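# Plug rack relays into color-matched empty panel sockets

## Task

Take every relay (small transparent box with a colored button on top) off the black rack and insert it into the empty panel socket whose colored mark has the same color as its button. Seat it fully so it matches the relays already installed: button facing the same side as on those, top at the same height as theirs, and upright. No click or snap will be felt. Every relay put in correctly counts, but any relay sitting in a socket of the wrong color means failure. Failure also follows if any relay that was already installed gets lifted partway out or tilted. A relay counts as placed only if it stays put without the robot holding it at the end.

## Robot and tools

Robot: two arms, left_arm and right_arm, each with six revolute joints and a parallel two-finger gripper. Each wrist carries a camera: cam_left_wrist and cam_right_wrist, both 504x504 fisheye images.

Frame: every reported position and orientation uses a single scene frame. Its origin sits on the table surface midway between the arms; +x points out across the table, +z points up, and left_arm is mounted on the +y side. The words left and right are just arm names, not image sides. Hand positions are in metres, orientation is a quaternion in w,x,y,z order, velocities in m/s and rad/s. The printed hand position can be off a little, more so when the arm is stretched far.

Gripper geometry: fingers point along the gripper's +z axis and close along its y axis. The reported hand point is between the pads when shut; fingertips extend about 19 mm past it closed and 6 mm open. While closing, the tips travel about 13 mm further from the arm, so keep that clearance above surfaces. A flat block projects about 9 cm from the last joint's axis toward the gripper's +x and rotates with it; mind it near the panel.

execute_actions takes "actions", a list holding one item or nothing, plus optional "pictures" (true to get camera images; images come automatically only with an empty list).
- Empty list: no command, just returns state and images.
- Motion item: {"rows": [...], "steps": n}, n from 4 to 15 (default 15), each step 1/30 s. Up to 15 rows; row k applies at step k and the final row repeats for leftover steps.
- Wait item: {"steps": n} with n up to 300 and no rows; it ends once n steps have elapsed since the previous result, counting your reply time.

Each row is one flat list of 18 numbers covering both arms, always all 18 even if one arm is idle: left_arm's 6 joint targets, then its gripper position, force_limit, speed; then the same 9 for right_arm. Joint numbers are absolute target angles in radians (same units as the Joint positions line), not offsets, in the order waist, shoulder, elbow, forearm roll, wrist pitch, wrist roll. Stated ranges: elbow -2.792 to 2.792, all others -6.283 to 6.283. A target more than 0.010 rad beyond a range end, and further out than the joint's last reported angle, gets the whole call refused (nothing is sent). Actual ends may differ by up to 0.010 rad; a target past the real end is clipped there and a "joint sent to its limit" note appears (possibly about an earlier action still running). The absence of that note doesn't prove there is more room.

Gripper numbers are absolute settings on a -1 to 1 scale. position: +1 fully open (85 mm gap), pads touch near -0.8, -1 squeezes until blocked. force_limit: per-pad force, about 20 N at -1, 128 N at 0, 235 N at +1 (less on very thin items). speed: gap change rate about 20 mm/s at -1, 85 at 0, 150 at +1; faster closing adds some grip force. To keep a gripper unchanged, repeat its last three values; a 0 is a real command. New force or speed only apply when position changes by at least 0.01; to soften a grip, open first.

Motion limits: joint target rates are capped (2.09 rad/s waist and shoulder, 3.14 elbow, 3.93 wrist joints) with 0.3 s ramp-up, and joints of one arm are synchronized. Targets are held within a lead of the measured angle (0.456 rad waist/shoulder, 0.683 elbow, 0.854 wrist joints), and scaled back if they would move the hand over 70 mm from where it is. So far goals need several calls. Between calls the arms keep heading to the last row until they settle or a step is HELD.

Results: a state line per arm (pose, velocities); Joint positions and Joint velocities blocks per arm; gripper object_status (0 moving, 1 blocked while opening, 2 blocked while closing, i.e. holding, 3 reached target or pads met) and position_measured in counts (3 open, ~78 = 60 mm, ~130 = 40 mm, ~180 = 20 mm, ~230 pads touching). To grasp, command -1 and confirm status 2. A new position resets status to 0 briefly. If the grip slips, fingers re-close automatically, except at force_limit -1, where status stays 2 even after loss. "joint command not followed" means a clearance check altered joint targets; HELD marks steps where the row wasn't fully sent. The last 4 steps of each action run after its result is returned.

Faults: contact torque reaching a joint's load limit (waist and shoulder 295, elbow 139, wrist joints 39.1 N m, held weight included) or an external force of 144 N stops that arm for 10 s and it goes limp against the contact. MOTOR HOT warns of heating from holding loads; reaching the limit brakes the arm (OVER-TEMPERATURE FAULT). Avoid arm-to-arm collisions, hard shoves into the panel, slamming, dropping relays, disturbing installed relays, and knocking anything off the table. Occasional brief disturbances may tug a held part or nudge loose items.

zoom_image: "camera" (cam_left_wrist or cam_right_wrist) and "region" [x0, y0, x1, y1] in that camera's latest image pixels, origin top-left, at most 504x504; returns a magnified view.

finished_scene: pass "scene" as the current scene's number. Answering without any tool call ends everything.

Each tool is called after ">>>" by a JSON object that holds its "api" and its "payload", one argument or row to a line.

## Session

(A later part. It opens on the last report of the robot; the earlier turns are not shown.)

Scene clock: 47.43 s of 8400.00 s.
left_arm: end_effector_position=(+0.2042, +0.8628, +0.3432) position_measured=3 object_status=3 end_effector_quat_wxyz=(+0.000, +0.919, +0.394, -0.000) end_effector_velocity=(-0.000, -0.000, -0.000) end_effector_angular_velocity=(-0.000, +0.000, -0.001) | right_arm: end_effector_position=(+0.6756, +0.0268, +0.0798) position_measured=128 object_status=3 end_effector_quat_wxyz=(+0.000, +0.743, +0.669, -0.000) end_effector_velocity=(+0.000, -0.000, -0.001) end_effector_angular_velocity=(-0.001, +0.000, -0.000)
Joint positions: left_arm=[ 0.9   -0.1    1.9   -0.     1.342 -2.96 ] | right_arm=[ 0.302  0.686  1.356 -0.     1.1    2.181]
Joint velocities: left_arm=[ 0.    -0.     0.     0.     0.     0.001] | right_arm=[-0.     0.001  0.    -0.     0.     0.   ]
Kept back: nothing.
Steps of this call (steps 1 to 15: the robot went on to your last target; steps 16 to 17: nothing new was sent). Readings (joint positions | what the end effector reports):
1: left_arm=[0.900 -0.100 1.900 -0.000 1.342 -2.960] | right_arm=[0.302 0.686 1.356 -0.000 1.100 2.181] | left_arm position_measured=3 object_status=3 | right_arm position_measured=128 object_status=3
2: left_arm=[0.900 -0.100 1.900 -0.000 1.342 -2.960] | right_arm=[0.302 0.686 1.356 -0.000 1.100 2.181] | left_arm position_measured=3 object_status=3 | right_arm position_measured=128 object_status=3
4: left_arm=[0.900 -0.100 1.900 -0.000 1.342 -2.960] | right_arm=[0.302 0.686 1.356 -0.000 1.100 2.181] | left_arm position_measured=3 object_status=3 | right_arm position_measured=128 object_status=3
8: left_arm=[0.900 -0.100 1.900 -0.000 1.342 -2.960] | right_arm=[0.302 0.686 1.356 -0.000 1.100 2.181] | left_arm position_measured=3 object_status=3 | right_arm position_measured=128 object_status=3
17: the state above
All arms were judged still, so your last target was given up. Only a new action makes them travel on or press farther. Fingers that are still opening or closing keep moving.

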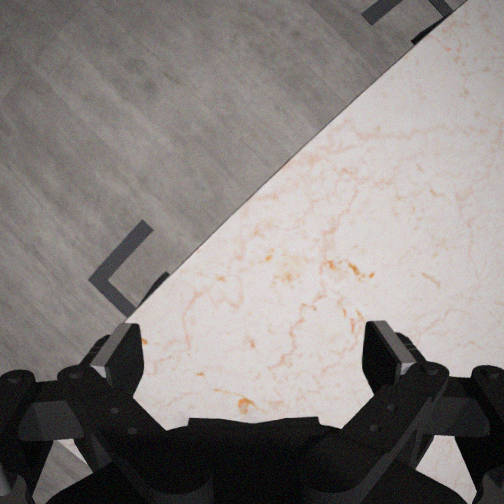

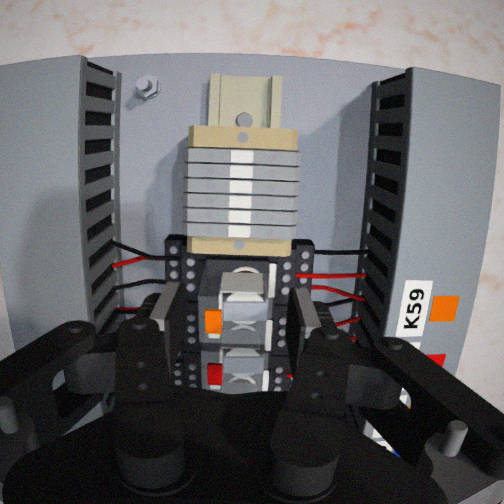

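>>> {"api": "execute_actions", "payload": {
  "actions": [
    {"rows":[[0.9,-0.1,1.9,0,1.3416,-2.96,1,0,0,0.3018,0.6856,1.3557,0,1.1003,2.1814,-1,-0.4,-0.3]],"steps":15}
  ]
}}

>>> {"api": "execute_actions", "payload": {
  "actions": [
    {"rows":[[0.9,-0.1,1.9,0,1.3416,-2.96,1,0,0,0.3018,0.6833,1.3537,0,1.1046,2.1814,-1,-0.4,-0.3],[0.9,-0.1,1.9,0,1.3416,-2.96,1,0,0,0.3018,0.6833,1.3537,0,1.1046,2.1814,-1,-0.4,-0.3],[0.9,-0.1,1.9,0,1.3416,-2.96,1,0,0,0.3018,0.6833,1.3537,0,1.1046,2.1814,-1,-0.4,-0.3],[0.9,-0.1,1.9,0,1.3416,-2.96,1,0,0,0.3018,0.6833,1.3537,0,1.1046,2.1814,-1,-0.4,-0.3],[0.9,-0.1,1.9,0,1.3416,-2.96,1,0,0,0.3018,0.6833,1.3537,0,1.1046,2.1814,-1,-0.4,-0.3],[0.9,-0.1,1.9,0,1.3416,-2.96,1,0,0,0.3018,0.6833,1.3537,0,1.1046,2.1814,-1,-0.4,-0.3],[0.9,-0.1,1.9,0,1.3416,-2.96,1,0,0,0.3029,0.6843,1.3519,0,1.1054,2.1825,-1,-0.4,-0.3]],"steps":15}
  ]
}}

>>> {"api": "execute_actions", "payload": {
  "actions": [
    {"steps":8}
  ],
  "pictures": true
}}

Scene clock: 48.33 s of 8400.00 s.
left_arm: end_effector_position=(+0.2042, +0.8628, +0.3432) position_measured=3 object_status=3 end_effector_quat_wxyz=(+0.000, +0.919, +0.394, -0.000) end_effector_velocity=(-0.000, -0.000, +0.000) end_effector_angular_velocity=(+0.000, -0.000, +0.001) | right_arm: end_effector_position=(+0.6756, +0.0268, +0.0799) position_measured=166 object_status=0 end_effector_quat_wxyz=(+0.000, +0.743, +0.669, +0.000) end_effector_velocity=(+0.000, +0.000, +0.000) end_effector_angular_velocity=(+0.000, -0.000, -0.000)
Joint positions: left_arm=[ 0.9   -0.1    1.9   -0.     1.342 -2.96 ] | right_arm=[0.302 0.686 1.356 0.    1.1   2.181]
Joint velocities: left_arm=[ 0.    -0.    -0.    -0.     0.001 -0.001] | right_arm=[-0. -0. -0.  0. -0.  0.]
Steps of this call (steps 1 to 16: nothing new was sent; steps 17 to 27: the first 11 steps of this action). Readings (joint positions | what the end effector reports):
17: left_arm=[0.900 -0.100 1.900 -0.000 1.342 -2.960] | right_arm=[0.302 0.686 1.356 -0.000 1.100 2.181] | left_arm position_measured=3 object_status=3 | right_arm position_measured=128 object_status=0
18: left_arm=[0.900 -0.100 1.900 -0.000 1.342 -2.960] | right_arm=[0.302 0.686 1.356 0.000 1.100 2.181] | left_arm position_measured=3 object_status=3 | right_arm position_measured=129 object_status=0
20: left_arm=[0.900 -0.100 1.900 -0.000 1.342 -2.960] | right_arm=[0.302 0.686 1.356 0.000 1.100 2.181] | left_arm position_measured=3 object_status=3 | right_arm position_measured=136 object_status=0
24: left_arm=[0.900 -0.100 1.900 -0.000 1.342 -2.960] | right_arm=[0.302 0.686 1.356 0.000 1.100 2.181] | left_arm position_measured=3 object_status=3 | right_arm position_measured=158 object_status=0
27: the state above

Scene clock: 48.83 s of 8400.00 s.
left_arm: end_effector_position=(+0.2042, +0.8628, +0.3432) position_measured=3 object_status=3 end_effector_quat_wxyz=(+0.000, +0.919, +0.394, -0.000) end_effector_velocity=(-0.000, +0.000, +0.000) end_effector_angular_velocity=(-0.000, +0.000, +0.001) | right_arm: end_effector_position=(+0.6757, +0.0280, +0.0832) position_measured=166 object_status=2 end_effector_quat_wxyz=(+0.000, +0.743, +0.669, +0.000) end_effector_velocity=(-0.000, +0.001, -0.001) end_effector_angular_velocity=(-0.001, +0.001, +0.001)
Joint positions: left_arm=[ 0.9   -0.1    1.9   -0.     1.342 -2.96 ] | right_arm=[0.303 0.684 1.352 0.    1.105 2.182]
Joint velocities: left_arm=[ 0.001  0.    -0.001 -0.     0.001 -0.   ] | right_arm=[ 0.001  0.001 -0.001 -0.     0.001  0.   ]
Steps of this call (steps 1 to 4: the last 4 steps of your previous action; steps 5 to 15: the first 11 steps of this action). Readings (joint positions | what the end effector reports):
5: left_arm=[0.900 -0.100 1.900 -0.000 1.342 -2.960] | right_arm=[0.302 0.685 1.356 0.000 1.100 2.181] | left_arm position_measured=3 object_status=3 | right_arm position_measured=166 object_status=2
6: left_arm=[0.900 -0.100 1.900 -0.000 1.342 -2.960] | right_arm=[0.302 0.684 1.355 0.000 1.102 2.181] | left_arm position_measured=3 object_status=3 | right_arm position_measured=166 object_status=2
8: left_arm=[0.900 -0.100 1.900 -0.000 1.342 -2.960] | right_arm=[0.302 0.683 1.354 0.000 1.104 2.181] | left_arm position_measured=3 object_status=3 | right_arm position_measured=166 object_status=2
12: left_arm=[0.900 -0.100 1.900 -0.000 1.342 -2.960] | right_arm=[0.302 0.683 1.353 0.000 1.105 2.182] | left_arm position_measured=3 object_status=3 | right_arm position_measured=166 object_status=2
15: the state above

Scene clock: 49.10 s of 8400.00 s.
left_arm: end_effector_position=(+0.2042, +0.8628, +0.3432) position_measured=3 object_status=3 end_effector_quat_wxyz=(+0.000, +0.919, +0.394, -0.000) end_effector_velocity=(+0.000, -0.000, -0.000) end_effector_angular_velocity=(-0.001, +0.001, -0.001) | right_arm: end_effector_position=(+0.6757, +0.0280, +0.0829) position_measured=166 object_status=2 end_effector_quat_wxyz=(-0.000, +0.743, +0.669, +0.000) end_effector_velocity=(+0.000, -0.000, -0.001) end_effector_angular_velocity=(-0.001, +0.000, +0.000)
Joint positions: left_arm=[ 0.9   -0.1    1.9   -0.     1.342 -2.96 ] | right_arm=[0.303 0.684 1.352 0.    1.105 2.182]
Joint velocities: left_arm=[-0.     0.     0.001 -0.     0.     0.001] | right_arm=[-0.     0.001  0.    -0.001  0.    -0.   ]
Kept back: nothing.
Steps of this call (steps 1 to 4: the last 4 steps of your previous action; steps 5 to 8: the robot went on to your last target). Readings (joint positions | what the end effector reports):
1: left_arm=[0.900 -0.100 1.900 -0.000 1.342 -2.960] | right_arm=[0.303 0.684 1.352 0.000 1.105 2.182] | left_arm position_measured=3 object_status=3 | right_arm position_measured=166 object_status=2
2: left_arm=[0.900 -0.100 1.900 -0.000 1.342 -2.960] | right_arm=[0.303 0.684 1.352 0.000 1.105 2.182] | left_arm position_measured=3 object_status=3 | right_arm position_measured=166 object_status=2
4: left_arm=[0.900 -0.100 1.900 -0.000 1.342 -2.960] | right_arm=[0.303 0.684 1.352 0.000 1.105 2.182] | left_arm position_measured=3 object_status=3 | right_arm position_measured=166 object_status=2
8: the state above

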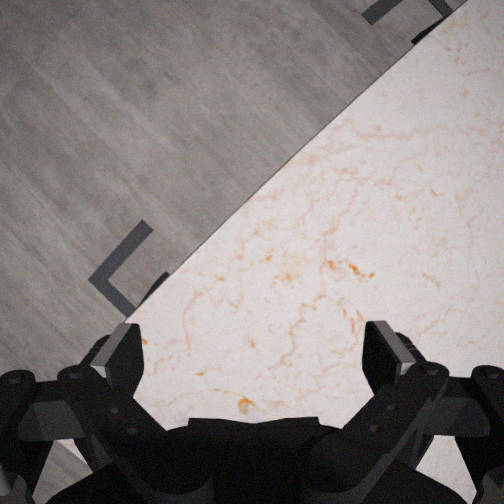

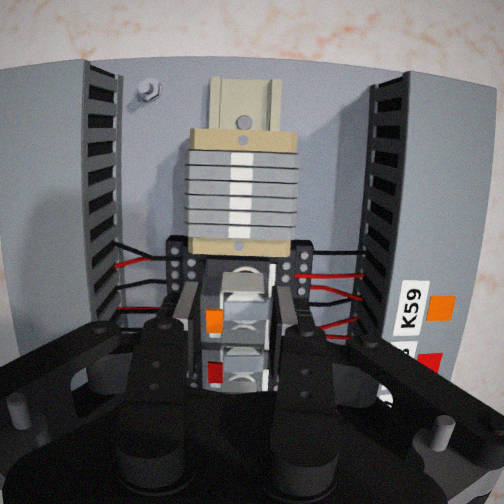

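>>> {"api": "execute_actions", "payload": {
  "actions": [
    {"rows":[[0.9,-0.1,1.9,0,1.3416,-2.96,1,0,0,0.3029,0.6851,1.3526,0,1.1040,2.1825,-1,-0.4,-0.3],[0.9,-0.1,1.9,0,1.3416,-2.96,1,0,0,0.3029,0.6855,1.3529,0,1.1033,2.1825,-1,-0.4,-0.3],[0.9,-0.1,1.9,0,1.3416,-2.96,1,0,0,0.3029,0.6858,1.3532,0,1.1026,2.1825,-1,-0.4,-0.3],[0.9,-0.1,1.9,0,1.3416,-2.96,1,0,0,0.3029,0.6862,1.3536,0,1.1019,2.1825,-1,-0.4,-0.3],[0.9,-0.1,1.9,0,1.3416,-2.96,1,0,0,0.3029,0.6866,1.3539,0,1.1011,2.1825,-1,-0.4,-0.3],[0.9,-0.1,1.9,0,1.3416,-2.96,1,0,0,0.3029,0.6869,1.3542,0,1.1004,2.1825,-1,-0.4,-0.3],[0.9,-0.1,1.9,0,1.3416,-2.96,1,0,0,0.3029,0.6873,1.3546,0,1.0997,2.1825,-1,-0.4,-0.3]],"steps":15}
  ]
}}

>>> {"api": "execute_actions", "payload": {
  "actions": [
    {"steps":10}
  ],
  "pictures": true
}}

>>> {"api": "zoom_image", "payload": {
  "camera": "cam_right_wrist",
  "region": [150,220,340,410]
}}

Scene clock: 49.73 s of 8400.00 s.
left_arm: end_effector_position=(+0.2042, +0.8628, +0.3432) position_measured=3 object_status=3 end_effector_quat_wxyz=(+0.000, +0.919, +0.394, -0.000) end_effector_velocity=(-0.000, -0.000, +0.000) end_effector_angular_velocity=(-0.000, +0.000, +0.002) | right_arm: end_effector_position=(+0.6757, +0.0280, +0.0792) position_measured=166 object_status=2 end_effector_quat_wxyz=(+0.000, +0.743, +0.669, +0.000) end_effector_velocity=(-0.001, +0.001, -0.001) end_effector_angular_velocity=(+0.001, -0.001, +0.001)
Joint positions: left_arm=[ 0.9   -0.1    1.9   -0.     1.342 -2.96 ] | right_arm=[ 0.303  0.687  1.354 -0.     1.1    2.183]
Joint velocities: left_arm=[ 0.    -0.    -0.    -0.     0.    -0.002] | right_arm=[ 0.001 -0.     0.001  0.    -0.002 -0.   ]
Steps of this call (steps 1 to 8: the robot went on to your last target; steps 9 to 19: the first 11 steps of this action). Readings (joint positions | what the end effector reports):
9: left_arm=[0.900 -0.100 1.900 -0.000 1.342 -2.960] | right_arm=[0.303 0.684 1.352 0.000 1.105 2.183] | left_arm position_measured=3 object_status=3 | right_arm position_measured=166 object_status=2
10: left_arm=[0.900 -0.100 1.900 -0.000 1.342 -2.960] | right_arm=[0.303 0.685 1.352 0.000 1.105 2.182] | left_arm position_measured=3 object_status=3 | right_arm position_measured=166 object_status=2
12: left_arm=[0.900 -0.100 1.900 -0.000 1.342 -2.960] | right_arm=[0.303 0.686 1.353 -0.000 1.104 2.183] | left_arm position_measured=3 object_status=3 | right_arm position_measured=166 object_status=2
16: left_arm=[0.900 -0.100 1.900 -0.000 1.342 -2.960] | right_arm=[0.303 0.687 1.354 -0.000 1.100 2.183] | left_arm position_measured=3 object_status=3 | right_arm position_measured=166 object_status=2
19: the state above

Scene clock: 50.07 s of 8400.00 s.
left_arm: end_effector_position=(+0.2042, +0.8628, +0.3432) position_measured=3 object_status=3 end_effector_quat_wxyz=(+0.000, +0.919, +0.394, -0.000) end_effector_velocity=(-0.000, +0.000, +0.000) end_effector_angular_velocity=(+0.000, -0.000, +0.003) | right_arm: end_effector_position=(+0.6757, +0.0280, +0.0790) position_measured=166 object_status=2 end_effector_quat_wxyz=(+0.000, +0.743, +0.669, +0.000) end_effector_velocity=(-0.001, +0.001, -0.001) end_effector_angular_velocity=(-0.001, +0.001, +0.002)
Joint positions: left_arm=[ 0.9   -0.1    1.9   -0.     1.342 -2.96 ] | right_arm=[ 0.303  0.687  1.355 -0.     1.1    2.183]
Joint velocities: left_arm=[ 0.001 -0.    -0.    -0.     0.    -0.002] | right_arm=[ 0.002  0.001  0.    -0.    -0.     0.   ]
Kept back: nothing.
Steps of this call (steps 1 to 4: the last 4 steps of your previous action; steps 5 to 10: the robot went on to your last target). Readings (joint positions | what the end effector reports):
1: left_arm=[0.900 -0.100 1.900 -0.000 1.342 -2.960] | right_arm=[0.303 0.687 1.355 -0.000 1.100 2.183] | left_arm position_measured=3 object_status=3 | right_arm position_measured=166 object_status=2
2: left_arm=[0.900 -0.100 1.900 -0.000 1.342 -2.960] | right_arm=[0.303 0.687 1.355 -0.000 1.100 2.183] | left_arm position_measured=3 object_status=3 | right_arm position_measured=166 object_status=2
4: left_arm=[0.900 -0.100 1.900 -0.000 1.342 -2.960] | right_arm=[0.303 0.687 1.355 -0.000 1.100 2.183] | left_arm position_measured=3 object_status=3 | right_arm position_measured=166 object_status=2
8: left_arm=[0.900 -0.100 1.900 -0.000 1.342 -2.960] | right_arm=[0.303 0.687 1.355 -0.000 1.100 2.183] | left_arm position_measured=3 object_status=3 | right_arm position_measured=166 object_status=2
10: the state above

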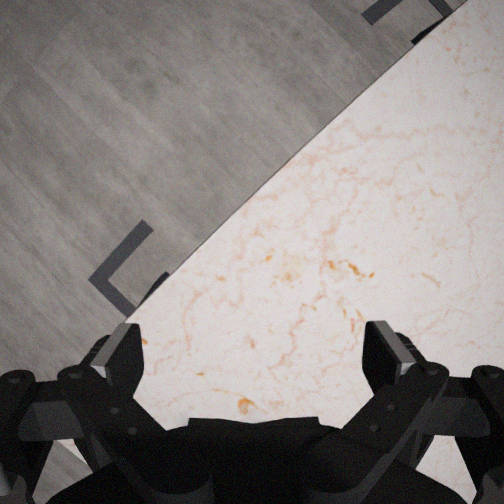

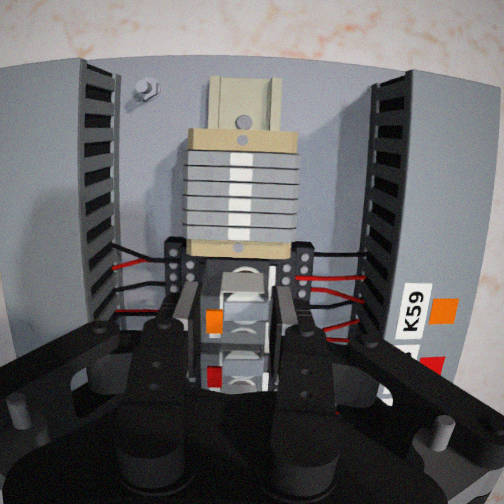

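Region (150, 220, 340, 410) of cam_right_wrist's 504x504 image, scaled by 2.653, with more detail than that image has.

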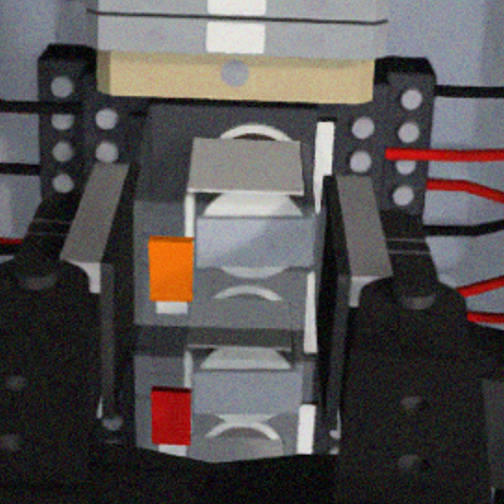

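>>> {"api": "execute_actions", "payload": {
  "actions": [
    {"rows":[[0.9,-0.1,1.9,0,1.3416,-2.96,1,0,0,0.3029,0.6875,1.3548,0,1.0993,2.1825,-1,-0.4,-0.3],[0.9,-0.1,1.9,0,1.3416,-2.96,1,0,0,0.3029,0.6877,1.3550,0,1.0989,2.1825,-1,-0.4,-0.3],[0.9,-0.1,1.9,0,1.3416,-2.96,1,0,0,0.3029,0.6879,1.3552,0,1.0985,2.1825,-1,-0.4,-0.3],[0.9,-0.1,1.9,0,1.3416,-2.96,1,0,0,0.3029,0.6881,1.3553,0,1.0982,2.1825,-1,-0.4,-0.3],[0.9,-0.1,1.9,0,1.3416,-2.96,1,0,0,0.3029,0.6883,1.3555,0,1.0978,2.1825,-1,-0.4,-0.3],[0.9,-0.1,1.9,0,1.3416,-2.96,1,0,0,0.3029,0.6885,1.3557,0,1.0974,2.1825,-1,-0.4,-0.3]],"steps":15}
  ]
}}

>>> {"api": "execute_actions", "payload": {
  "actions": [
    {"steps":10}
  ],
  "pictures": true
}}

>>> {"api": "zoom_image", "payload": {
  "camera": "cam_right_wrist",
  "region": [150,220,340,410]
}}

Scene clock: 50.67 s of 8400.00 s.
left_arm: end_effector_position=(+0.2042, +0.8628, +0.3432) position_measured=3 object_status=3 end_effector_quat_wxyz=(+0.000, +0.919, +0.394, -0.000) end_effector_velocity=(+0.000, -0.000, +0.001) end_effector_angular_velocity=(+0.001, -0.000, -0.001) | right_arm: end_effector_position=(+0.6758, +0.0280, +0.0776) position_measured=166 object_status=2 end_effector_quat_wxyz=(+0.000, +0.743, +0.669, +0.000) end_effector_velocity=(-0.000, -0.000, -0.000) end_effector_angular_velocity=(-0.000, +0.000, -0.000)
Joint positions: left_arm=[ 0.9   -0.1    1.9   -0.     1.342 -2.96 ] | right_arm=[ 0.303  0.688  1.356 -0.     1.097  2.183]
Joint velocities: left_arm=[-0.001 -0.    -0.001  0.     0.001  0.   ] | right_arm=[-0.  0.  0.  0.  0.  0.]
Steps of this call (steps 1 to 7: the robot went on to your last target; steps 8 to 18: the first 11 steps of this action). Readings (joint positions | what the end effector reports):
8: left_arm=[0.900 -0.100 1.900 -0.000 1.342 -2.960] | right_arm=[0.303 0.687 1.355 -0.000 1.100 2.183] | left_arm position_measured=3 object_status=3 | right_arm position_measured=166 object_status=2
9: left_arm=[0.900 -0.100 1.900 -0.000 1.342 -2.960] | right_arm=[0.303 0.687 1.355 -0.000 1.099 2.183] | left_arm position_measured=3 object_status=3 | right_arm position_measured=166 object_status=2
11: left_arm=[0.900 -0.100 1.900 -0.000 1.342 -2.960] | right_arm=[0.303 0.688 1.355 -0.000 1.099 2.183] | left_arm position_measured=3 object_status=3 | right_arm position_measured=166 object_status=2
15: left_arm=[0.900 -0.100 1.900 -0.000 1.342 -2.960] | right_arm=[0.303 0.688 1.355 -0.000 1.098 2.183] | left_arm position_measured=3 object_status=3 | right_arm position_measured=166 object_status=2
18: the state above

Scene clock: 51.00 s of 8400.00 s.
left_arm: end_effector_position=(+0.2042, +0.8628, +0.3432) position_measured=3 object_status=3 end_effector_quat_wxyz=(+0.000, +0.919, +0.394, -0.000) end_effector_velocity=(+0.000, -0.000, +0.000) end_effector_angular_velocity=(-0.000, +0.000, -0.001) | right_arm: end_effector_position=(+0.6757, +0.0279, +0.0774) position_measured=166 object_status=2 end_effector_quat_wxyz=(+0.000, +0.743, +0.669, +0.000) end_effector_velocity=(+0.000, -0.000, -0.001) end_effector_angular_velocity=(-0.001, +0.001, -0.000)
Joint positions: left_arm=[ 0.9   -0.1    1.9   -0.     1.342 -2.96 ] | right_arm=[ 0.303  0.688  1.356 -0.     1.097  2.183]
Joint velocities: left_arm=[-0.001 -0.    -0.     0.     0.    -0.   ] | right_arm=[-0.  0.  0. -0.  0. -0.]
Kept back: nothing.
Steps of this call (steps 1 to 4: the last 4 steps of your previous action; steps 5 to 10: the robot went on to your last target). Readings (joint positions | what the end effector reports):
1: left_arm=[0.900 -0.100 1.900 -0.000 1.342 -2.960] | right_arm=[0.303 0.688 1.356 -0.000 1.097 2.183] | left_arm position_measured=3 object_status=3 | right_arm position_measured=166 object_status=2
2: left_arm=[0.900 -0.100 1.900 -0.000 1.342 -2.960] | right_arm=[0.303 0.688 1.356 -0.000 1.097 2.183] | left_arm position_measured=3 object_status=3 | right_arm position_measured=166 object_status=2
4: left_arm=[0.900 -0.100 1.900 -0.000 1.342 -2.960] | right_arm=[0.303 0.688 1.356 -0.000 1.097 2.183] | left_arm position_measured=3 object_status=3 | right_arm position_measured=166 object_status=2
8: left_arm=[0.900 -0.100 1.900 -0.000 1.342 -2.960] | right_arm=[0.303 0.688 1.356 -0.000 1.097 2.183] | left_arm position_measured=3 object_status=3 | right_arm position_measured=166 object_status=2
10: the state above

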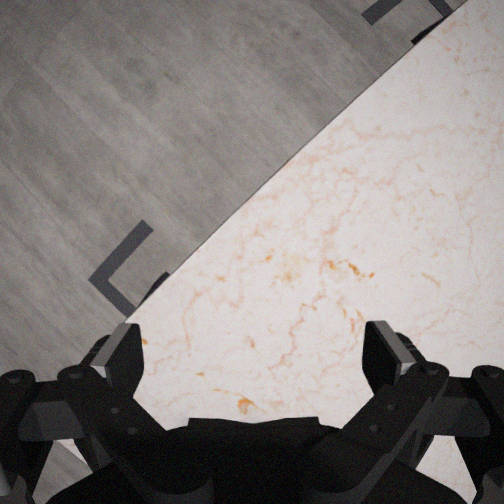

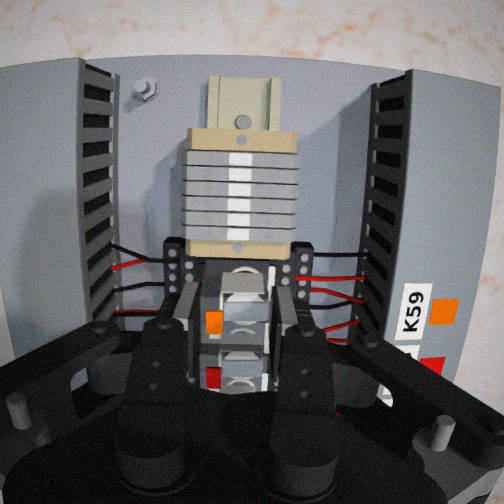

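Region (150, 220, 340, 410) of cam_right_wrist's 504x504 image, scaled by 2.653, with more detail than that image has.

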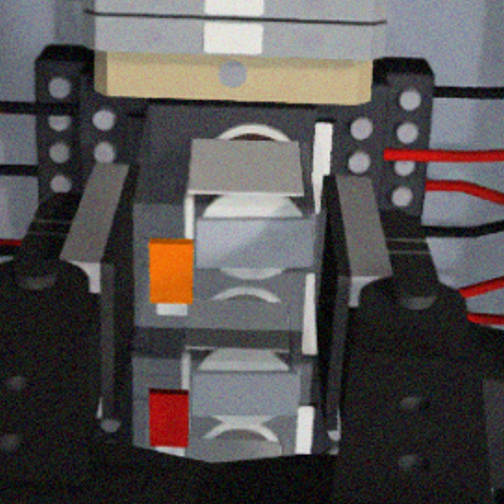

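>>> {"api": "execute_actions", "payload": {
  "actions": [
    {"rows":[[0.9,-0.1,1.9,0,1.3416,-2.96,1,0,0,0.3029,0.655,1.325,0,1.1616,2.1825,-1,-0.4,-0.3]],"steps":15}
  ]
}}

>>> {"api": "execute_actions", "payload": {
  "actions": [
    {"steps":10}
  ],
  "pictures": true
}}

>>> {"api": "zoom_image", "payload": {
  "camera": "cam_right_wrist",
  "region": [150,200,340,390]
}}

Scene clock: 51.77 s of 8400.00 s.
left_arm: end_effector_position=(+0.2042, +0.8628, +0.3432) position_measured=3 object_status=3 end_effector_quat_wxyz=(+0.000, +0.919, +0.394, -0.000) end_effector_velocity=(+0.000, +0.000, +0.000) end_effector_angular_velocity=(+0.001, -0.001, +0.001) | right_arm: end_effector_position=(+0.6748, +0.0276, +0.1220) position_measured=166 object_status=2 end_effector_quat_wxyz=(-0.000, +0.743, +0.669, -0.000) end_effector_velocity=(+0.000, -0.002, -0.000) end_effector_angular_velocity=(-0.003, +0.001, -0.000)
Joint positions: left_arm=[ 0.9   -0.1    1.9   -0.     1.342 -2.96 ] | right_arm=[0.303 0.656 1.325 0.    1.161 2.183]
Joint velocities: left_arm=[-0.    -0.    -0.    -0.    -0.    -0.001] | right_arm=[-0.001  0.    -0.    -0.002  0.002 -0.   ]
Steps of this call (steps 1 to 12: the robot went on to your last target; steps 13 to 23: the first 11 steps of this action). Readings (joint positions | what the end effector reports):
13: left_arm=[0.900 -0.100 1.900 -0.000 1.342 -2.960] | right_arm=[0.303 0.688 1.356 -0.000 1.097 2.182] | left_arm position_measured=3 object_status=3 | right_arm position_measured=166 object_status=2
14: left_arm=[0.900 -0.100 1.900 -0.000 1.342 -2.960] | right_arm=[0.303 0.686 1.353 0.000 1.103 2.183] | left_arm position_measured=3 object_status=3 | right_arm position_measured=166 object_status=2
16: left_arm=[0.900 -0.100 1.900 -0.000 1.342 -2.960] | right_arm=[0.303 0.664 1.332 0.001 1.147 2.183] | left_arm position_measured=3 object_status=3 | right_arm position_measured=166 object_status=2
20: left_arm=[0.900 -0.100 1.900 -0.000 1.342 -2.960] | right_arm=[0.303 0.656 1.325 0.000 1.161 2.183] | left_arm position_measured=3 object_status=3 | right_arm position_measured=166 object_status=2
23: the state above

Scene clock: 52.10 s of 8400.00 s.
left_arm: end_effector_position=(+0.2042, +0.8628, +0.3432) position_measured=3 object_status=3 end_effector_quat_wxyz=(+0.000, +0.919, +0.394, -0.000) end_effector_velocity=(-0.001, +0.001, +0.000) end_effector_angular_velocity=(+0.001, -0.001, +0.001) | right_arm: end_effector_position=(+0.6749, +0.0275, +0.1225) position_measured=166 object_status=2 end_effector_quat_wxyz=(-0.000, +0.743, +0.669, -0.000) end_effector_velocity=(-0.000, +0.000, +0.002) end_effector_angular_velocity=(+0.001, -0.002, +0.000)
Joint positions: left_arm=[ 0.9   -0.1    1.9   -0.     1.342 -2.96 ] | right_arm=[0.303 0.655 1.325 0.    1.162 2.183]
Joint velocities: left_arm=[ 0.002 -0.     0.    -0.    -0.001  0.001] | right_arm=[ 0.    -0.002 -0.     0.     0.    -0.   ]
Kept back: nothing.
Steps of this call (steps 1 to 4: the last 4 steps of your previous action; steps 5 to 10: the robot went on to your last target). Readings (joint positions | what the end effector reports):
1: left_arm=[0.900 -0.100 1.900 -0.000 1.342 -2.960] | right_arm=[0.303 0.656 1.325 0.000 1.161 2.183] | left_arm position_measured=3 object_status=3 | right_arm position_measured=166 object_status=2
2: left_arm=[0.900 -0.100 1.900 -0.000 1.342 -2.960] | right_arm=[0.303 0.656 1.325 0.000 1.162 2.183] | left_arm position_measured=3 object_status=3 | right_arm position_measured=166 object_status=2
4: left_arm=[0.900 -0.100 1.900 -0.000 1.342 -2.960] | right_arm=[0.303 0.655 1.325 0.000 1.162 2.183] | left_arm position_measured=3 object_status=3 | right_arm position_measured=166 object_status=2
8: left_arm=[0.900 -0.100 1.900 -0.000 1.342 -2.960] | right_arm=[0.303 0.655 1.325 0.000 1.162 2.183] | left_arm position_measured=3 object_status=3 | right_arm position_measured=166 object_status=2
10: the state above

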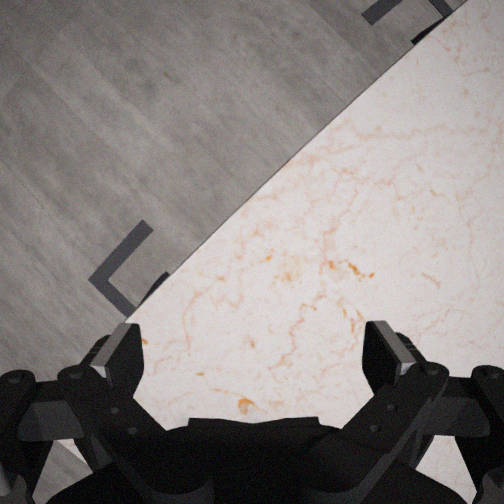

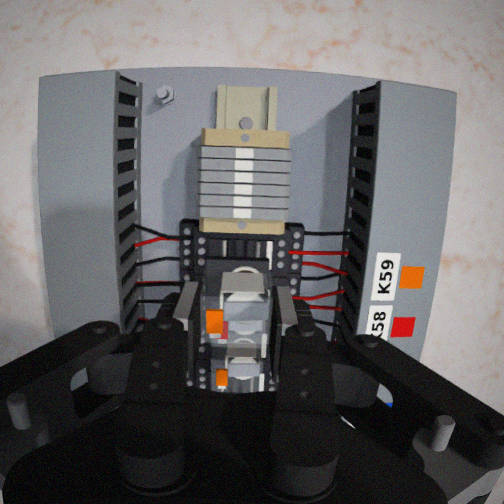

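Region (150, 200, 340, 390) of cam_right_wrist's 504x504 image, scaled by 2.653, with more detail than that image has.

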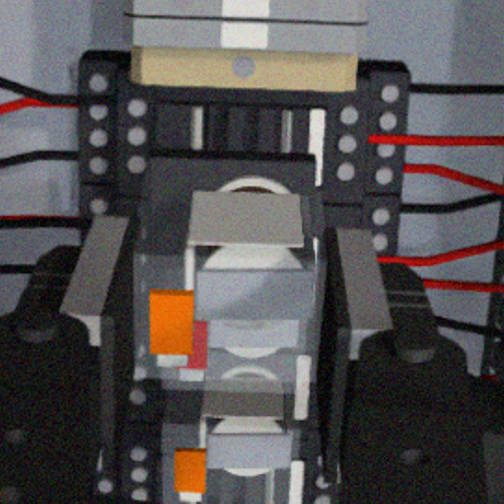

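>>> {"api": "execute_actions", "payload": {
  "actions": [
    {"rows":[[0.9,-0.1,1.9,0,1.3416,-2.96,1,0,0,0.3029,0.6820,1.3499,0,1.1097,2.1825,-1,-0.4,-0.3]],"steps":15}
  ]
}}

>>> {"api": "execute_actions", "payload": {
  "actions": [
    {"rows":[[0.9,-0.1,1.9,0,1.3416,-2.96,1,0,0,0.3029,0.6835,1.3512,0,1.1069,2.1825,-1,-0.4,-0.3],[0.9,-0.1,1.9,0,1.3416,-2.96,1,0,0,0.3029,0.6843,1.3519,0,1.1054,2.1825,-1,-0.4,-0.3],[0.9,-0.1,1.9,0,1.3416,-2.96,1,0,0,0.3029,0.6851,1.3526,0,1.1040,2.1825,-1,-0.4,-0.3],[0.9,-0.1,1.9,0,1.3416,-2.96,1,0,0,0.3029,0.6858,1.3532,0,1.1026,2.1825,-1,-0.4,-0.3],[0.9,-0.1,1.9,0,1.3416,-2.96,1,0,0,0.3029,0.6866,1.3539,0,1.1011,2.1825,-1,-0.4,-0.3],[0.9,-0.1,1.9,0,1.3416,-2.96,1,0,0,0.3029,0.6873,1.3546,0,1.0997,2.1825,-1,-0.4,-0.3],[0.9,-0.1,1.9,0,1.3416,-2.96,1,0,0,0.3029,0.6877,1.3550,0,1.0989,2.1825,-1,-0.4,-0.3],[0.9,-0.1,1.9,0,1.3416,-2.96,1,0,0,0.3029,0.6881,1.3553,0,1.0982,2.1825,-1,-0.4,-0.3],[0.9,-0.1,1.9,0,1.3416,-2.96,1,0,0,0.3029,0.6885,1.3557,0,1.0974,2.1825,-1,-0.4,-0.3],[0.9,-0.1,1.9,0,1.3416,-2.96,1,0,0,0.3029,0.6885,1.3557,0,1.0974,2.1825,-1,-0.4,-0.3],[0.9,-0.1,1.9,0,1.3416,-2.96,1,0,0,0.3029,0.6885,1.3557,0,1.0974,2.1825,0.1,-0.4,0.5]],"steps":15}
  ]
}}

>>> {"api": "execute_actions", "payload": {
  "actions": [
    {"steps":14}
  ],
  "pictures": true
}}

>>> {"api": "zoom_image", "payload": {
  "camera": "cam_right_wrist",
  "region": [150,220,340,410]
}}

Scene clock: 53.73 s of 8400.00 s.
left_arm: end_effector_position=(+0.2042, +0.8628, +0.3432) position_measured=3 object_status=3 end_effector_quat_wxyz=(+0.000, +0.919, +0.394, -0.000) end_effector_velocity=(-0.000, +0.001, -0.000) end_effector_angular_velocity=(+0.001, -0.001, +0.001) | right_arm: end_effector_position=(+0.6757, +0.0279, +0.0859) position_measured=166 object_status=2 end_effector_quat_wxyz=(+0.000, +0.743, +0.669, -0.000) end_effector_velocity=(-0.000, -0.000, +0.001) end_effector_angular_velocity=(+0.001, -0.000, -0.001)
Joint positions: left_arm=[ 0.9   -0.1    1.9   -0.     1.342 -2.96 ] | right_arm=[ 0.303  0.682  1.35  -0.     1.11   2.183]
Joint velocities: left_arm=[ 0.001  0.     0.    -0.    -0.001  0.001] | right_arm=[-0.    -0.001  0.001  0.001 -0.001 -0.   ]
Steps of this call (steps 1 to 15: the robot went on to your last target; steps 16 to 38: nothing new was sent; steps 39 to 49: the first 11 steps of this action). Readings (joint positions | what the end effector reports):
39: left_arm=[0.900 -0.100 1.900 -0.000 1.342 -2.960] | right_arm=[0.303 0.655 1.325 -0.000 1.162 2.183] | left_arm position_measured=3 object_status=3 | right_arm position_measured=166 object_status=2
40: left_arm=[0.900 -0.100 1.900 -0.000 1.342 -2.960] | right_arm=[0.303 0.658 1.328 -0.000 1.155 2.183] | left_arm position_measured=3 object_status=3 | right_arm position_measured=166 object_status=2
42: left_arm=[0.900 -0.100 1.900 -0.000 1.342 -2.960] | right_arm=[0.303 0.678 1.347 -0.000 1.117 2.183] | left_arm position_measured=3 object_status=3 | right_arm position_measured=166 object_status=2
46: left_arm=[0.900 -0.100 1.900 -0.000 1.342 -2.960] | right_arm=[0.303 0.682 1.350 -0.000 1.110 2.183] | left_arm position_measured=3 object_status=3 | right_arm position_measured=166 object_status=2
49: the state above

Scene clock: 54.23 s of 8400.00 s.
left_arm: end_effector_position=(+0.2042, +0.8628, +0.3432) position_measured=3 object_status=3 end_effector_quat_wxyz=(+0.000, +0.919, +0.394, -0.000) end_effector_velocity=(+0.000, -0.000, +0.000) end_effector_angular_velocity=(-0.000, +0.000, -0.001) | right_arm: end_effector_position=(+0.6758, +0.0281, +0.0782) position_measured=166 object_status=0 end_effector_quat_wxyz=(+0.000, +0.743, +0.669, +0.000) end_effector_velocity=(-0.001, +0.000, -0.003) end_effector_angular_velocity=(-0.000, +0.000, +0.001)
Joint positions: left_arm=[ 0.9   -0.1    1.9   -0.     1.342 -2.96 ] | right_arm=[0.303 0.688 1.355 0.    1.098 2.183]
Joint velocities: left_arm=[-0.001 -0.    -0.    -0.     0.001 -0.   ] | right_arm=[ 0.001  0.002  0.003 -0.    -0.005  0.   ]
Steps of this call (steps 1 to 4: the last 4 steps of your previous action; steps 5 to 15: the first 11 steps of this action). Readings (joint positions | what the end effector reports):
5: left_arm=[0.900 -0.100 1.900 -0.000 1.342 -2.960] | right_arm=[0.303 0.682 1.350 0.000 1.110 2.183] | left_arm position_measured=3 object_status=3 | right_arm position_measured=166 object_status=2
6: left_arm=[0.900 -0.100 1.900 -0.000 1.342 -2.960] | right_arm=[0.303 0.682 1.351 0.000 1.108 2.183] | left_arm position_measured=3 object_status=3 | right_arm position_measured=166 object_status=2
8: left_arm=[0.900 -0.100 1.900 -0.000 1.342 -2.960] | right_arm=[0.303 0.684 1.352 0.000 1.104 2.183] | left_arm position_measured=3 object_status=3 | right_arm position_measured=166 object_status=2
12: left_arm=[0.900 -0.100 1.900 -0.000 1.342 -2.960] | right_arm=[0.303 0.687 1.355 0.000 1.099 2.183] | left_arm position_measured=3 object_status=3 | right_arm position_measured=166 object_status=2
15: the state above

Scene clock: 54.70 s of 8400.00 s.
left_arm: end_effector_position=(+0.2042, +0.8628, +0.3432) position_measured=3 object_status=3 end_effector_quat_wxyz=(+0.000, +0.919, +0.394, -0.000) end_effector_velocity=(-0.000, +0.001, +0.000) end_effector_angular_velocity=(+0.001, -0.001, +0.003) | right_arm: end_effector_position=(+0.6757, +0.0281, +0.0769) position_measured=117 object_status=0 end_effector_quat_wxyz=(-0.000, +0.743, +0.669, -0.000) end_effector_velocity=(+0.001, -0.001, +0.001) end_effector_angular_velocity=(+0.000, -0.001, -0.002)
Joint positions: left_arm=[ 0.9   -0.1    1.9   -0.     1.342 -2.96 ] | right_arm=[0.303 0.689 1.356 0.    1.097 2.183]
Joint velocities: left_arm=[ 0.002  0.    -0.    -0.    -0.001 -0.001] | right_arm=[-0.002 -0.001 -0.    -0.     0.    -0.   ]
Kept back: nothing.
Steps of this call (steps 1 to 4: the last 4 steps of your previous action; steps 5 to 14: the robot went on to your last target). Readings (joint positions | what the end effector reports):
1: left_arm=[0.900 -0.100 1.900 -0.000 1.342 -2.960] | right_arm=[0.303 0.688 1.356 0.000 1.098 2.183] | left_arm position_measured=3 object_status=3 | right_arm position_measured=166 object_status=0
2: left_arm=[0.900 -0.100 1.900 -0.000 1.342 -2.960] | right_arm=[0.303 0.689 1.356 0.000 1.097 2.183] | left_arm position_measured=3 object_status=3 | right_arm position_measured=160 object_status=0
4: left_arm=[0.900 -0.100 1.900 -0.000 1.342 -2.960] | right_arm=[0.303 0.689 1.356 0.000 1.097 2.183] | left_arm position_measured=3 object_status=3 | right_arm position_measured=144 object_status=0
8: left_arm=[0.900 -0.100 1.900 -0.000 1.342 -2.960] | right_arm=[0.303 0.689 1.356 0.000 1.097 2.183] | left_arm position_measured=3 object_status=3 | right_arm position_measured=119 object_status=0
14: the state above

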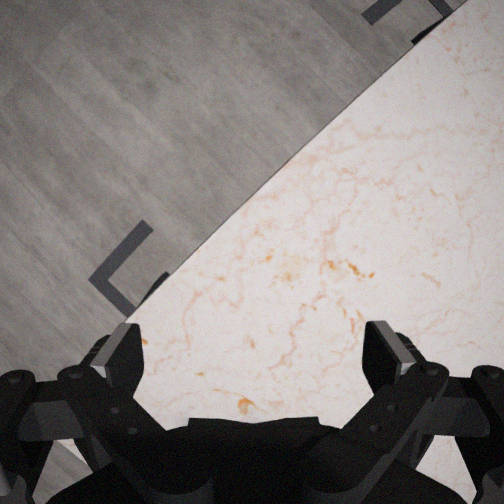

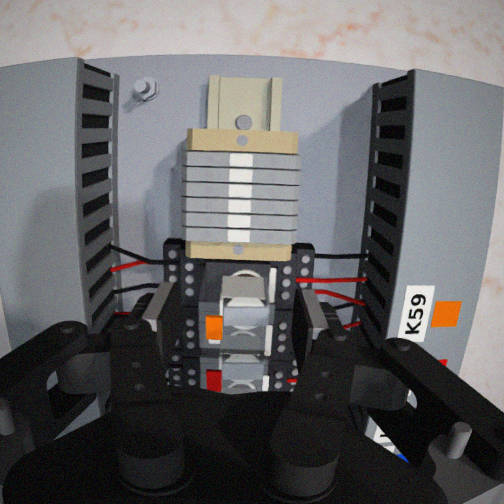

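Region (150, 220, 340, 410) of cam_right_wrist's 504x504 image, scaled by 2.653, with more detail than that image has.

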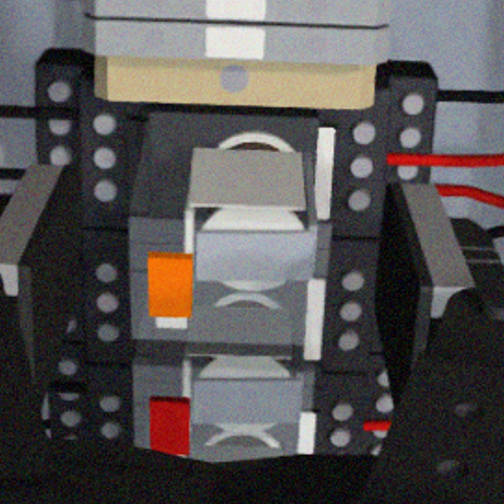

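>>> {"api": "execute_actions", "payload": {
  "actions": [
    {"rows":[[0.9,-0.1,1.9,0,1.3416,-2.96,1,0,0,0.3018,0.6873,1.3572,0,1.0970,2.1814,0.1,0.2,0.5],[0.9,-0.1,1.9,0,1.3416,-2.96,1,0,0,0.3018,0.6873,1.3572,0,1.0970,2.1814,0.1,0.2,0.5],[0.9,-0.1,1.9,0,1.3416,-2.96,1,0,0,0.3018,0.6873,1.3572,0,1.0970,2.1814,0.1,0.2,0.5],[0.9,-0.1,1.9,0,1.3416,-2.96,1,0,0,0.3018,0.6873,1.3572,0,1.0970,2.1814,0.1,0.2,0.5],[0.9,-0.1,1.9,0,1.3416,-2.96,1,0,0,0.3018,0.6873,1.3572,0,1.0970,2.1814,-1,0.2,0]],"steps":15}
  ]
}}

>>> {"api": "execute_actions", "payload": {
  "actions": [
    {"steps":12}
  ],
  "pictures": true
}}

>>> {"api": "zoom_image", "payload": {
  "camera": "cam_right_wrist",
  "region": [150,220,340,410]
}}

Scene clock: 55.63 s of 8400.00 s.
left_arm: end_effector_position=(+0.2042, +0.8628, +0.3432) position_measured=3 object_status=3 end_effector_quat_wxyz=(+0.000, +0.919, +0.394, -0.000) end_effector_velocity=(+0.000, -0.000, +0.000) end_effector_angular_velocity=(+0.000, -0.000, -0.001) | right_arm: end_effector_position=(+0.6756, +0.0268, +0.0776) position_measured=147 object_status=0 end_effector_quat_wxyz=(-0.000, +0.743, +0.669, -0.000) end_effector_velocity=(+0.001, +0.000, -0.000) end_effector_angular_velocity=(+0.001, -0.002, +0.001)
Joint positions: left_arm=[ 0.9   -0.1    1.9   -0.     1.342 -2.96 ] | right_arm=[ 0.302  0.687  1.357 -0.     1.097  2.181]
Joint velocities: left_arm=[-0.001 -0.     0.    -0.    -0.     0.   ] | right_arm=[-0.     0.     0.    -0.    -0.003 -0.001]
Steps of this call (steps 1 to 15: the robot went on to your last target; steps 16 to 17: nothing new was sent; steps 18 to 28: the first 11 steps of this action). Readings (joint positions | what the end effector reports):
18: left_arm=[0.900 -0.100 1.900 -0.000 1.342 -2.960] | right_arm=[0.303 0.688 1.356 -0.000 1.097 2.183] | left_arm position_measured=3 object_status=3 | right_arm position_measured=117 object_status=3
19: left_arm=[0.900 -0.100 1.900 -0.000 1.342 -2.960] | right_arm=[0.302 0.688 1.356 -0.000 1.097 2.182] | left_arm position_measured=3 object_status=3 | right_arm position_measured=117 object_status=3
21: left_arm=[0.900 -0.100 1.900 -0.000 1.342 -2.960] | right_arm=[0.302 0.687 1.357 -0.000 1.097 2.182] | left_arm position_measured=3 object_status=3 | right_arm position_measured=117 object_status=3
25: left_arm=[0.900 -0.100 1.900 -0.000 1.342 -2.960] | right_arm=[0.302 0.687 1.357 -0.000 1.097 2.182] | left_arm position_measured=3 object_status=3 | right_arm position_measured=126 object_status=0
28: the state above

Scene clock: 56.03 s of 8400.00 s.
left_arm: end_effector_position=(+0.2042, +0.8628, +0.3432) position_measured=3 object_status=3 end_effector_quat_wxyz=(+0.000, +0.919, +0.394, -0.000) end_effector_velocity=(+0.000, +0.001, +0.000) end_effector_angular_velocity=(+0.001, -0.001, +0.002) | right_arm: end_effector_position=(+0.6756, +0.0268, +0.0776) position_measured=168 object_status=2 end_effector_quat_wxyz=(+0.000, +0.743, +0.669, +0.000) end_effector_velocity=(-0.000, +0.001, -0.000) end_effector_angular_velocity=(+0.001, +0.001, +0.000)
Joint positions: left_arm=[ 0.9   -0.1    1.9   -0.     1.342 -2.96 ] | right_arm=[ 0.302  0.687  1.357 -0.     1.097  2.181]
Joint velocities: left_arm=[ 0.001  0.    -0.001 -0.    -0.001 -0.001] | right_arm=[ 0.001  0.001 -0.     0.001 -0.    -0.   ]
Kept back: nothing.
Steps of this call (steps 1 to 4: the last 4 steps of your previous action; steps 5 to 12: the robot went on to your last target). Readings (joint positions | what the end effector reports):
1: left_arm=[0.900 -0.100 1.900 -0.000 1.342 -2.960] | right_arm=[0.302 0.687 1.357 -0.000 1.097 2.181] | left_arm position_measured=3 object_status=3 | right_arm position_measured=155 object_status=0
2: left_arm=[0.900 -0.100 1.900 -0.000 1.342 -2.960] | right_arm=[0.302 0.687 1.357 -0.000 1.097 2.181] | left_arm position_measured=3 object_status=3 | right_arm position_measured=162 object_status=0
4: left_arm=[0.900 -0.100 1.900 -0.000 1.342 -2.960] | right_arm=[0.302 0.687 1.357 -0.000 1.097 2.181] | left_arm position_measured=3 object_status=3 | right_arm position_measured=168 object_status=0
8: left_arm=[0.900 -0.100 1.900 -0.000 1.342 -2.960] | right_arm=[0.302 0.687 1.357 -0.000 1.097 2.181] | left_arm position_measured=3 object_status=3 | right_arm position_measured=168 object_status=0
12: the state above

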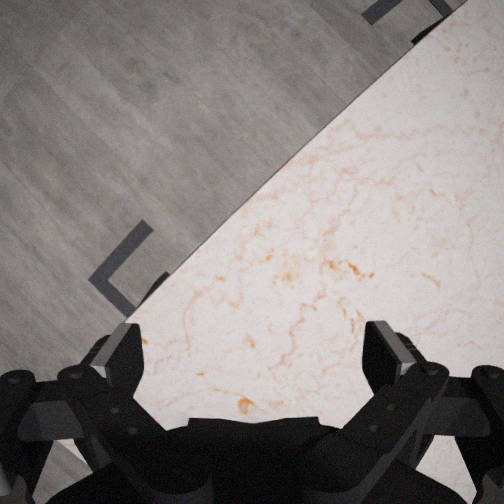

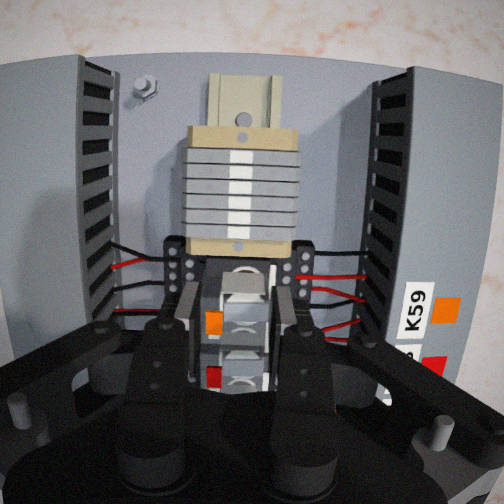

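Region (150, 220, 340, 410) of cam_right_wrist's 504x504 image, scaled by 2.653, with more detail than that image has.

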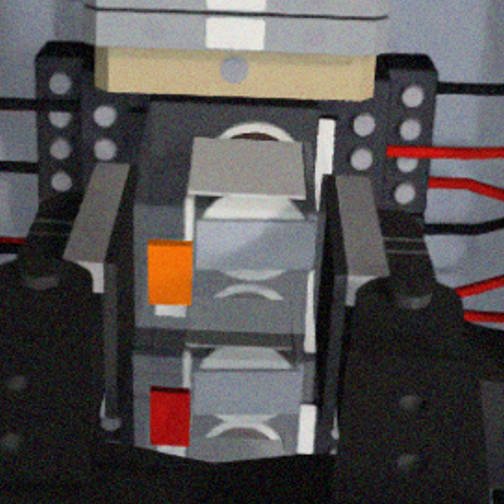

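>>> {"api": "execute_actions", "payload": {
  "actions": [
    {"rows":[[0.9,-0.1,1.9,0,1.3416,-2.96,1,0,0,0.3018,0.68745,1.35733,0,1.0967,2.1814,-1,0.2,0],[0.9,-0.1,1.9,0,1.3416,-2.96,1,0,0,0.3018,0.6876,1.35747,0,1.0964,2.1814,-1,0.2,0],[0.9,-0.1,1.9,0,1.3416,-2.96,1,0,0,0.3018,0.68775,1.3576,0,1.0961,2.1814,-1,0.2,0],[0.9,-0.1,1.9,0,1.3416,-2.96,1,0,0,0.3018,0.6879,1.35774,0,1.0959,2.1814,-1,0.2,0],[0.9,-0.1,1.9,0,1.3416,-2.96,1,0,0,0.3018,0.68805,1.35787,0,1.0956,2.1814,-1,0.2,0],[0.9,-0.1,1.9,0,1.3416,-2.96,1,0,0,0.3018,0.6882,1.358,0,1.0953,2.1814,-1,0.2,0]],"steps":12}
  ]
}}

>>> {"api": "execute_actions", "payload": {
  "actions": [
    {"steps":12}
  ],
  "pictures": true
}}

>>> {"api": "zoom_image", "payload": {
  "camera": "cam_right_wrist",
  "region": [150,220,340,410]
}}

Scene clock: 56.57 s of 8400.00 s.
left_arm: end_effector_position=(+0.2042, +0.8628, +0.3432) position_measured=3 object_status=3 end_effector_quat_wxyz=(+0.000, +0.919, +0.394, -0.000) end_effector_velocity=(+0.000, -0.000, +0.000) end_effector_angular_velocity=(+0.000, -0.000, -0.000) | right_arm: end_effector_position=(+0.6757, +0.0269, +0.0769) position_measured=168 object_status=2 end_effector_quat_wxyz=(+0.000, +0.743, +0.669, +0.000) end_effector_velocity=(+0.000, -0.000, -0.001) end_effector_angular_velocity=(+0.000, -0.000, -0.001)
Joint positions: left_arm=[ 0.9   -0.1    1.9   -0.     1.342 -2.96 ] | right_arm=[ 0.302  0.688  1.358 -0.     1.096  2.181]
Joint velocities: left_arm=[-0. -0.  0. -0. -0. -0.] | right_arm=[-0.001  0.001  0.001  0.    -0.002 -0.   ]
Steps of this call (steps 1 to 8: the robot went on to your last target; steps 9 to 16: the first 8 steps of this action). Readings (joint positions | what the end effector reports):
9: left_arm=[0.900 -0.100 1.900 -0.000 1.342 -2.960] | right_arm=[0.302 0.687 1.357 -0.000 1.097 2.181] | left_arm position_measured=3 object_status=3 | right_arm position_measured=168 object_status=2
10: left_arm=[0.900 -0.100 1.900 -0.000 1.342 -2.960] | right_arm=[0.302 0.687 1.357 -0.000 1.097 2.181] | left_arm position_measured=3 object_status=3 | right_arm position_measured=168 object_status=2
12: left_arm=[0.900 -0.100 1.900 -0.000 1.342 -2.960] | right_arm=[0.302 0.687 1.358 -0.000 1.096 2.181] | left_arm position_measured=3 object_status=3 | right_arm position_measured=168 object_status=2
16: the state above

Scene clock: 56.97 s of 8400.00 s.
left_arm: end_effector_position=(+0.2042, +0.8628, +0.3432) position_measured=3 object_status=3 end_effector_quat_wxyz=(+0.000, +0.919, +0.394, -0.000) end_effector_velocity=(-0.000, +0.001, -0.000) end_effector_angular_velocity=(+0.001, -0.001, +0.002) | right_arm: end_effector_position=(+0.6757, +0.0268, +0.0765) position_measured=168 object_status=2 end_effector_quat_wxyz=(+0.000, +0.743, +0.669, +0.000) end_effector_velocity=(+0.000, -0.000, -0.002) end_effector_angular_velocity=(-0.001, +0.002, -0.000)
Joint positions: left_arm=[ 0.9   -0.1    1.9   -0.     1.342 -2.96 ] | right_arm=[ 0.302  0.688  1.358 -0.     1.095  2.181]
Joint velocities: left_arm=[ 0.001 -0.     0.     0.    -0.002 -0.   ] | right_arm=[-0.     0.002  0.    -0.    -0.     0.   ]
Kept back: nothing.
Steps of this call (steps 1 to 4: the last 4 steps of your previous action; steps 5 to 12: the robot went on to your last target). Readings (joint positions | what the end effector reports):
1: left_arm=[0.900 -0.100 1.900 -0.000 1.342 -2.960] | right_arm=[0.302 0.688 1.358 -0.000 1.095 2.181] | left_arm position_measured=3 object_status=3 | right_arm position_measured=168 object_status=2
2: left_arm=[0.900 -0.100 1.900 -0.000 1.342 -2.960] | right_arm=[0.302 0.688 1.358 -0.000 1.095 2.181] | left_arm position_measured=3 object_status=3 | right_arm position_measured=168 object_status=2
4: left_arm=[0.900 -0.100 1.900 -0.000 1.342 -2.960] | right_arm=[0.302 0.688 1.358 -0.000 1.095 2.181] | left_arm position_measured=3 object_status=3 | right_arm position_measured=168 object_status=2
8: left_arm=[0.900 -0.100 1.900 -0.000 1.342 -2.960] | right_arm=[0.302 0.688 1.358 -0.000 1.095 2.181] | left_arm position_measured=3 object_status=3 | right_arm position_measured=168 object_status=2
12: the state above

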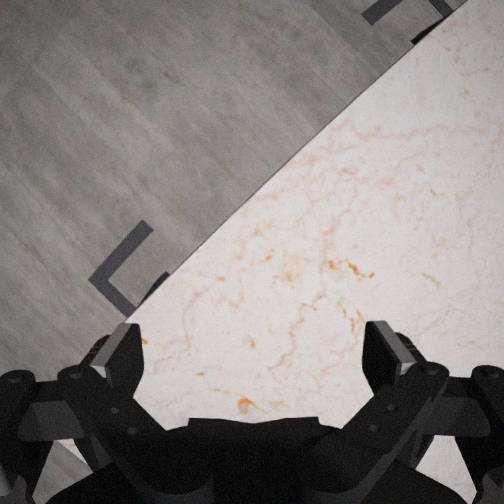

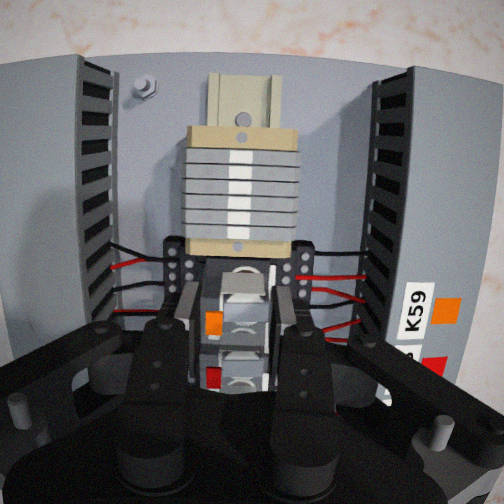

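Region (150, 220, 340, 410) of cam_right_wrist's 504x504 image, scaled by 2.653, with more detail than that image has.

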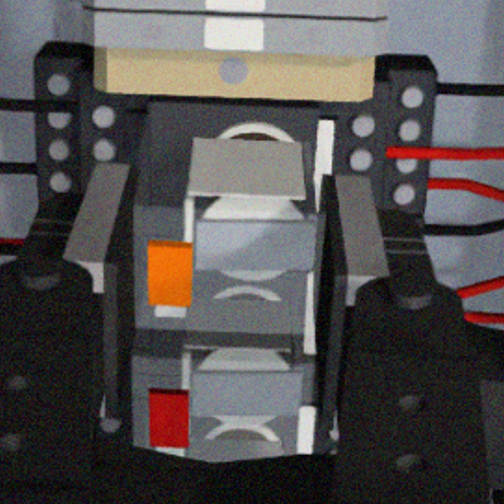

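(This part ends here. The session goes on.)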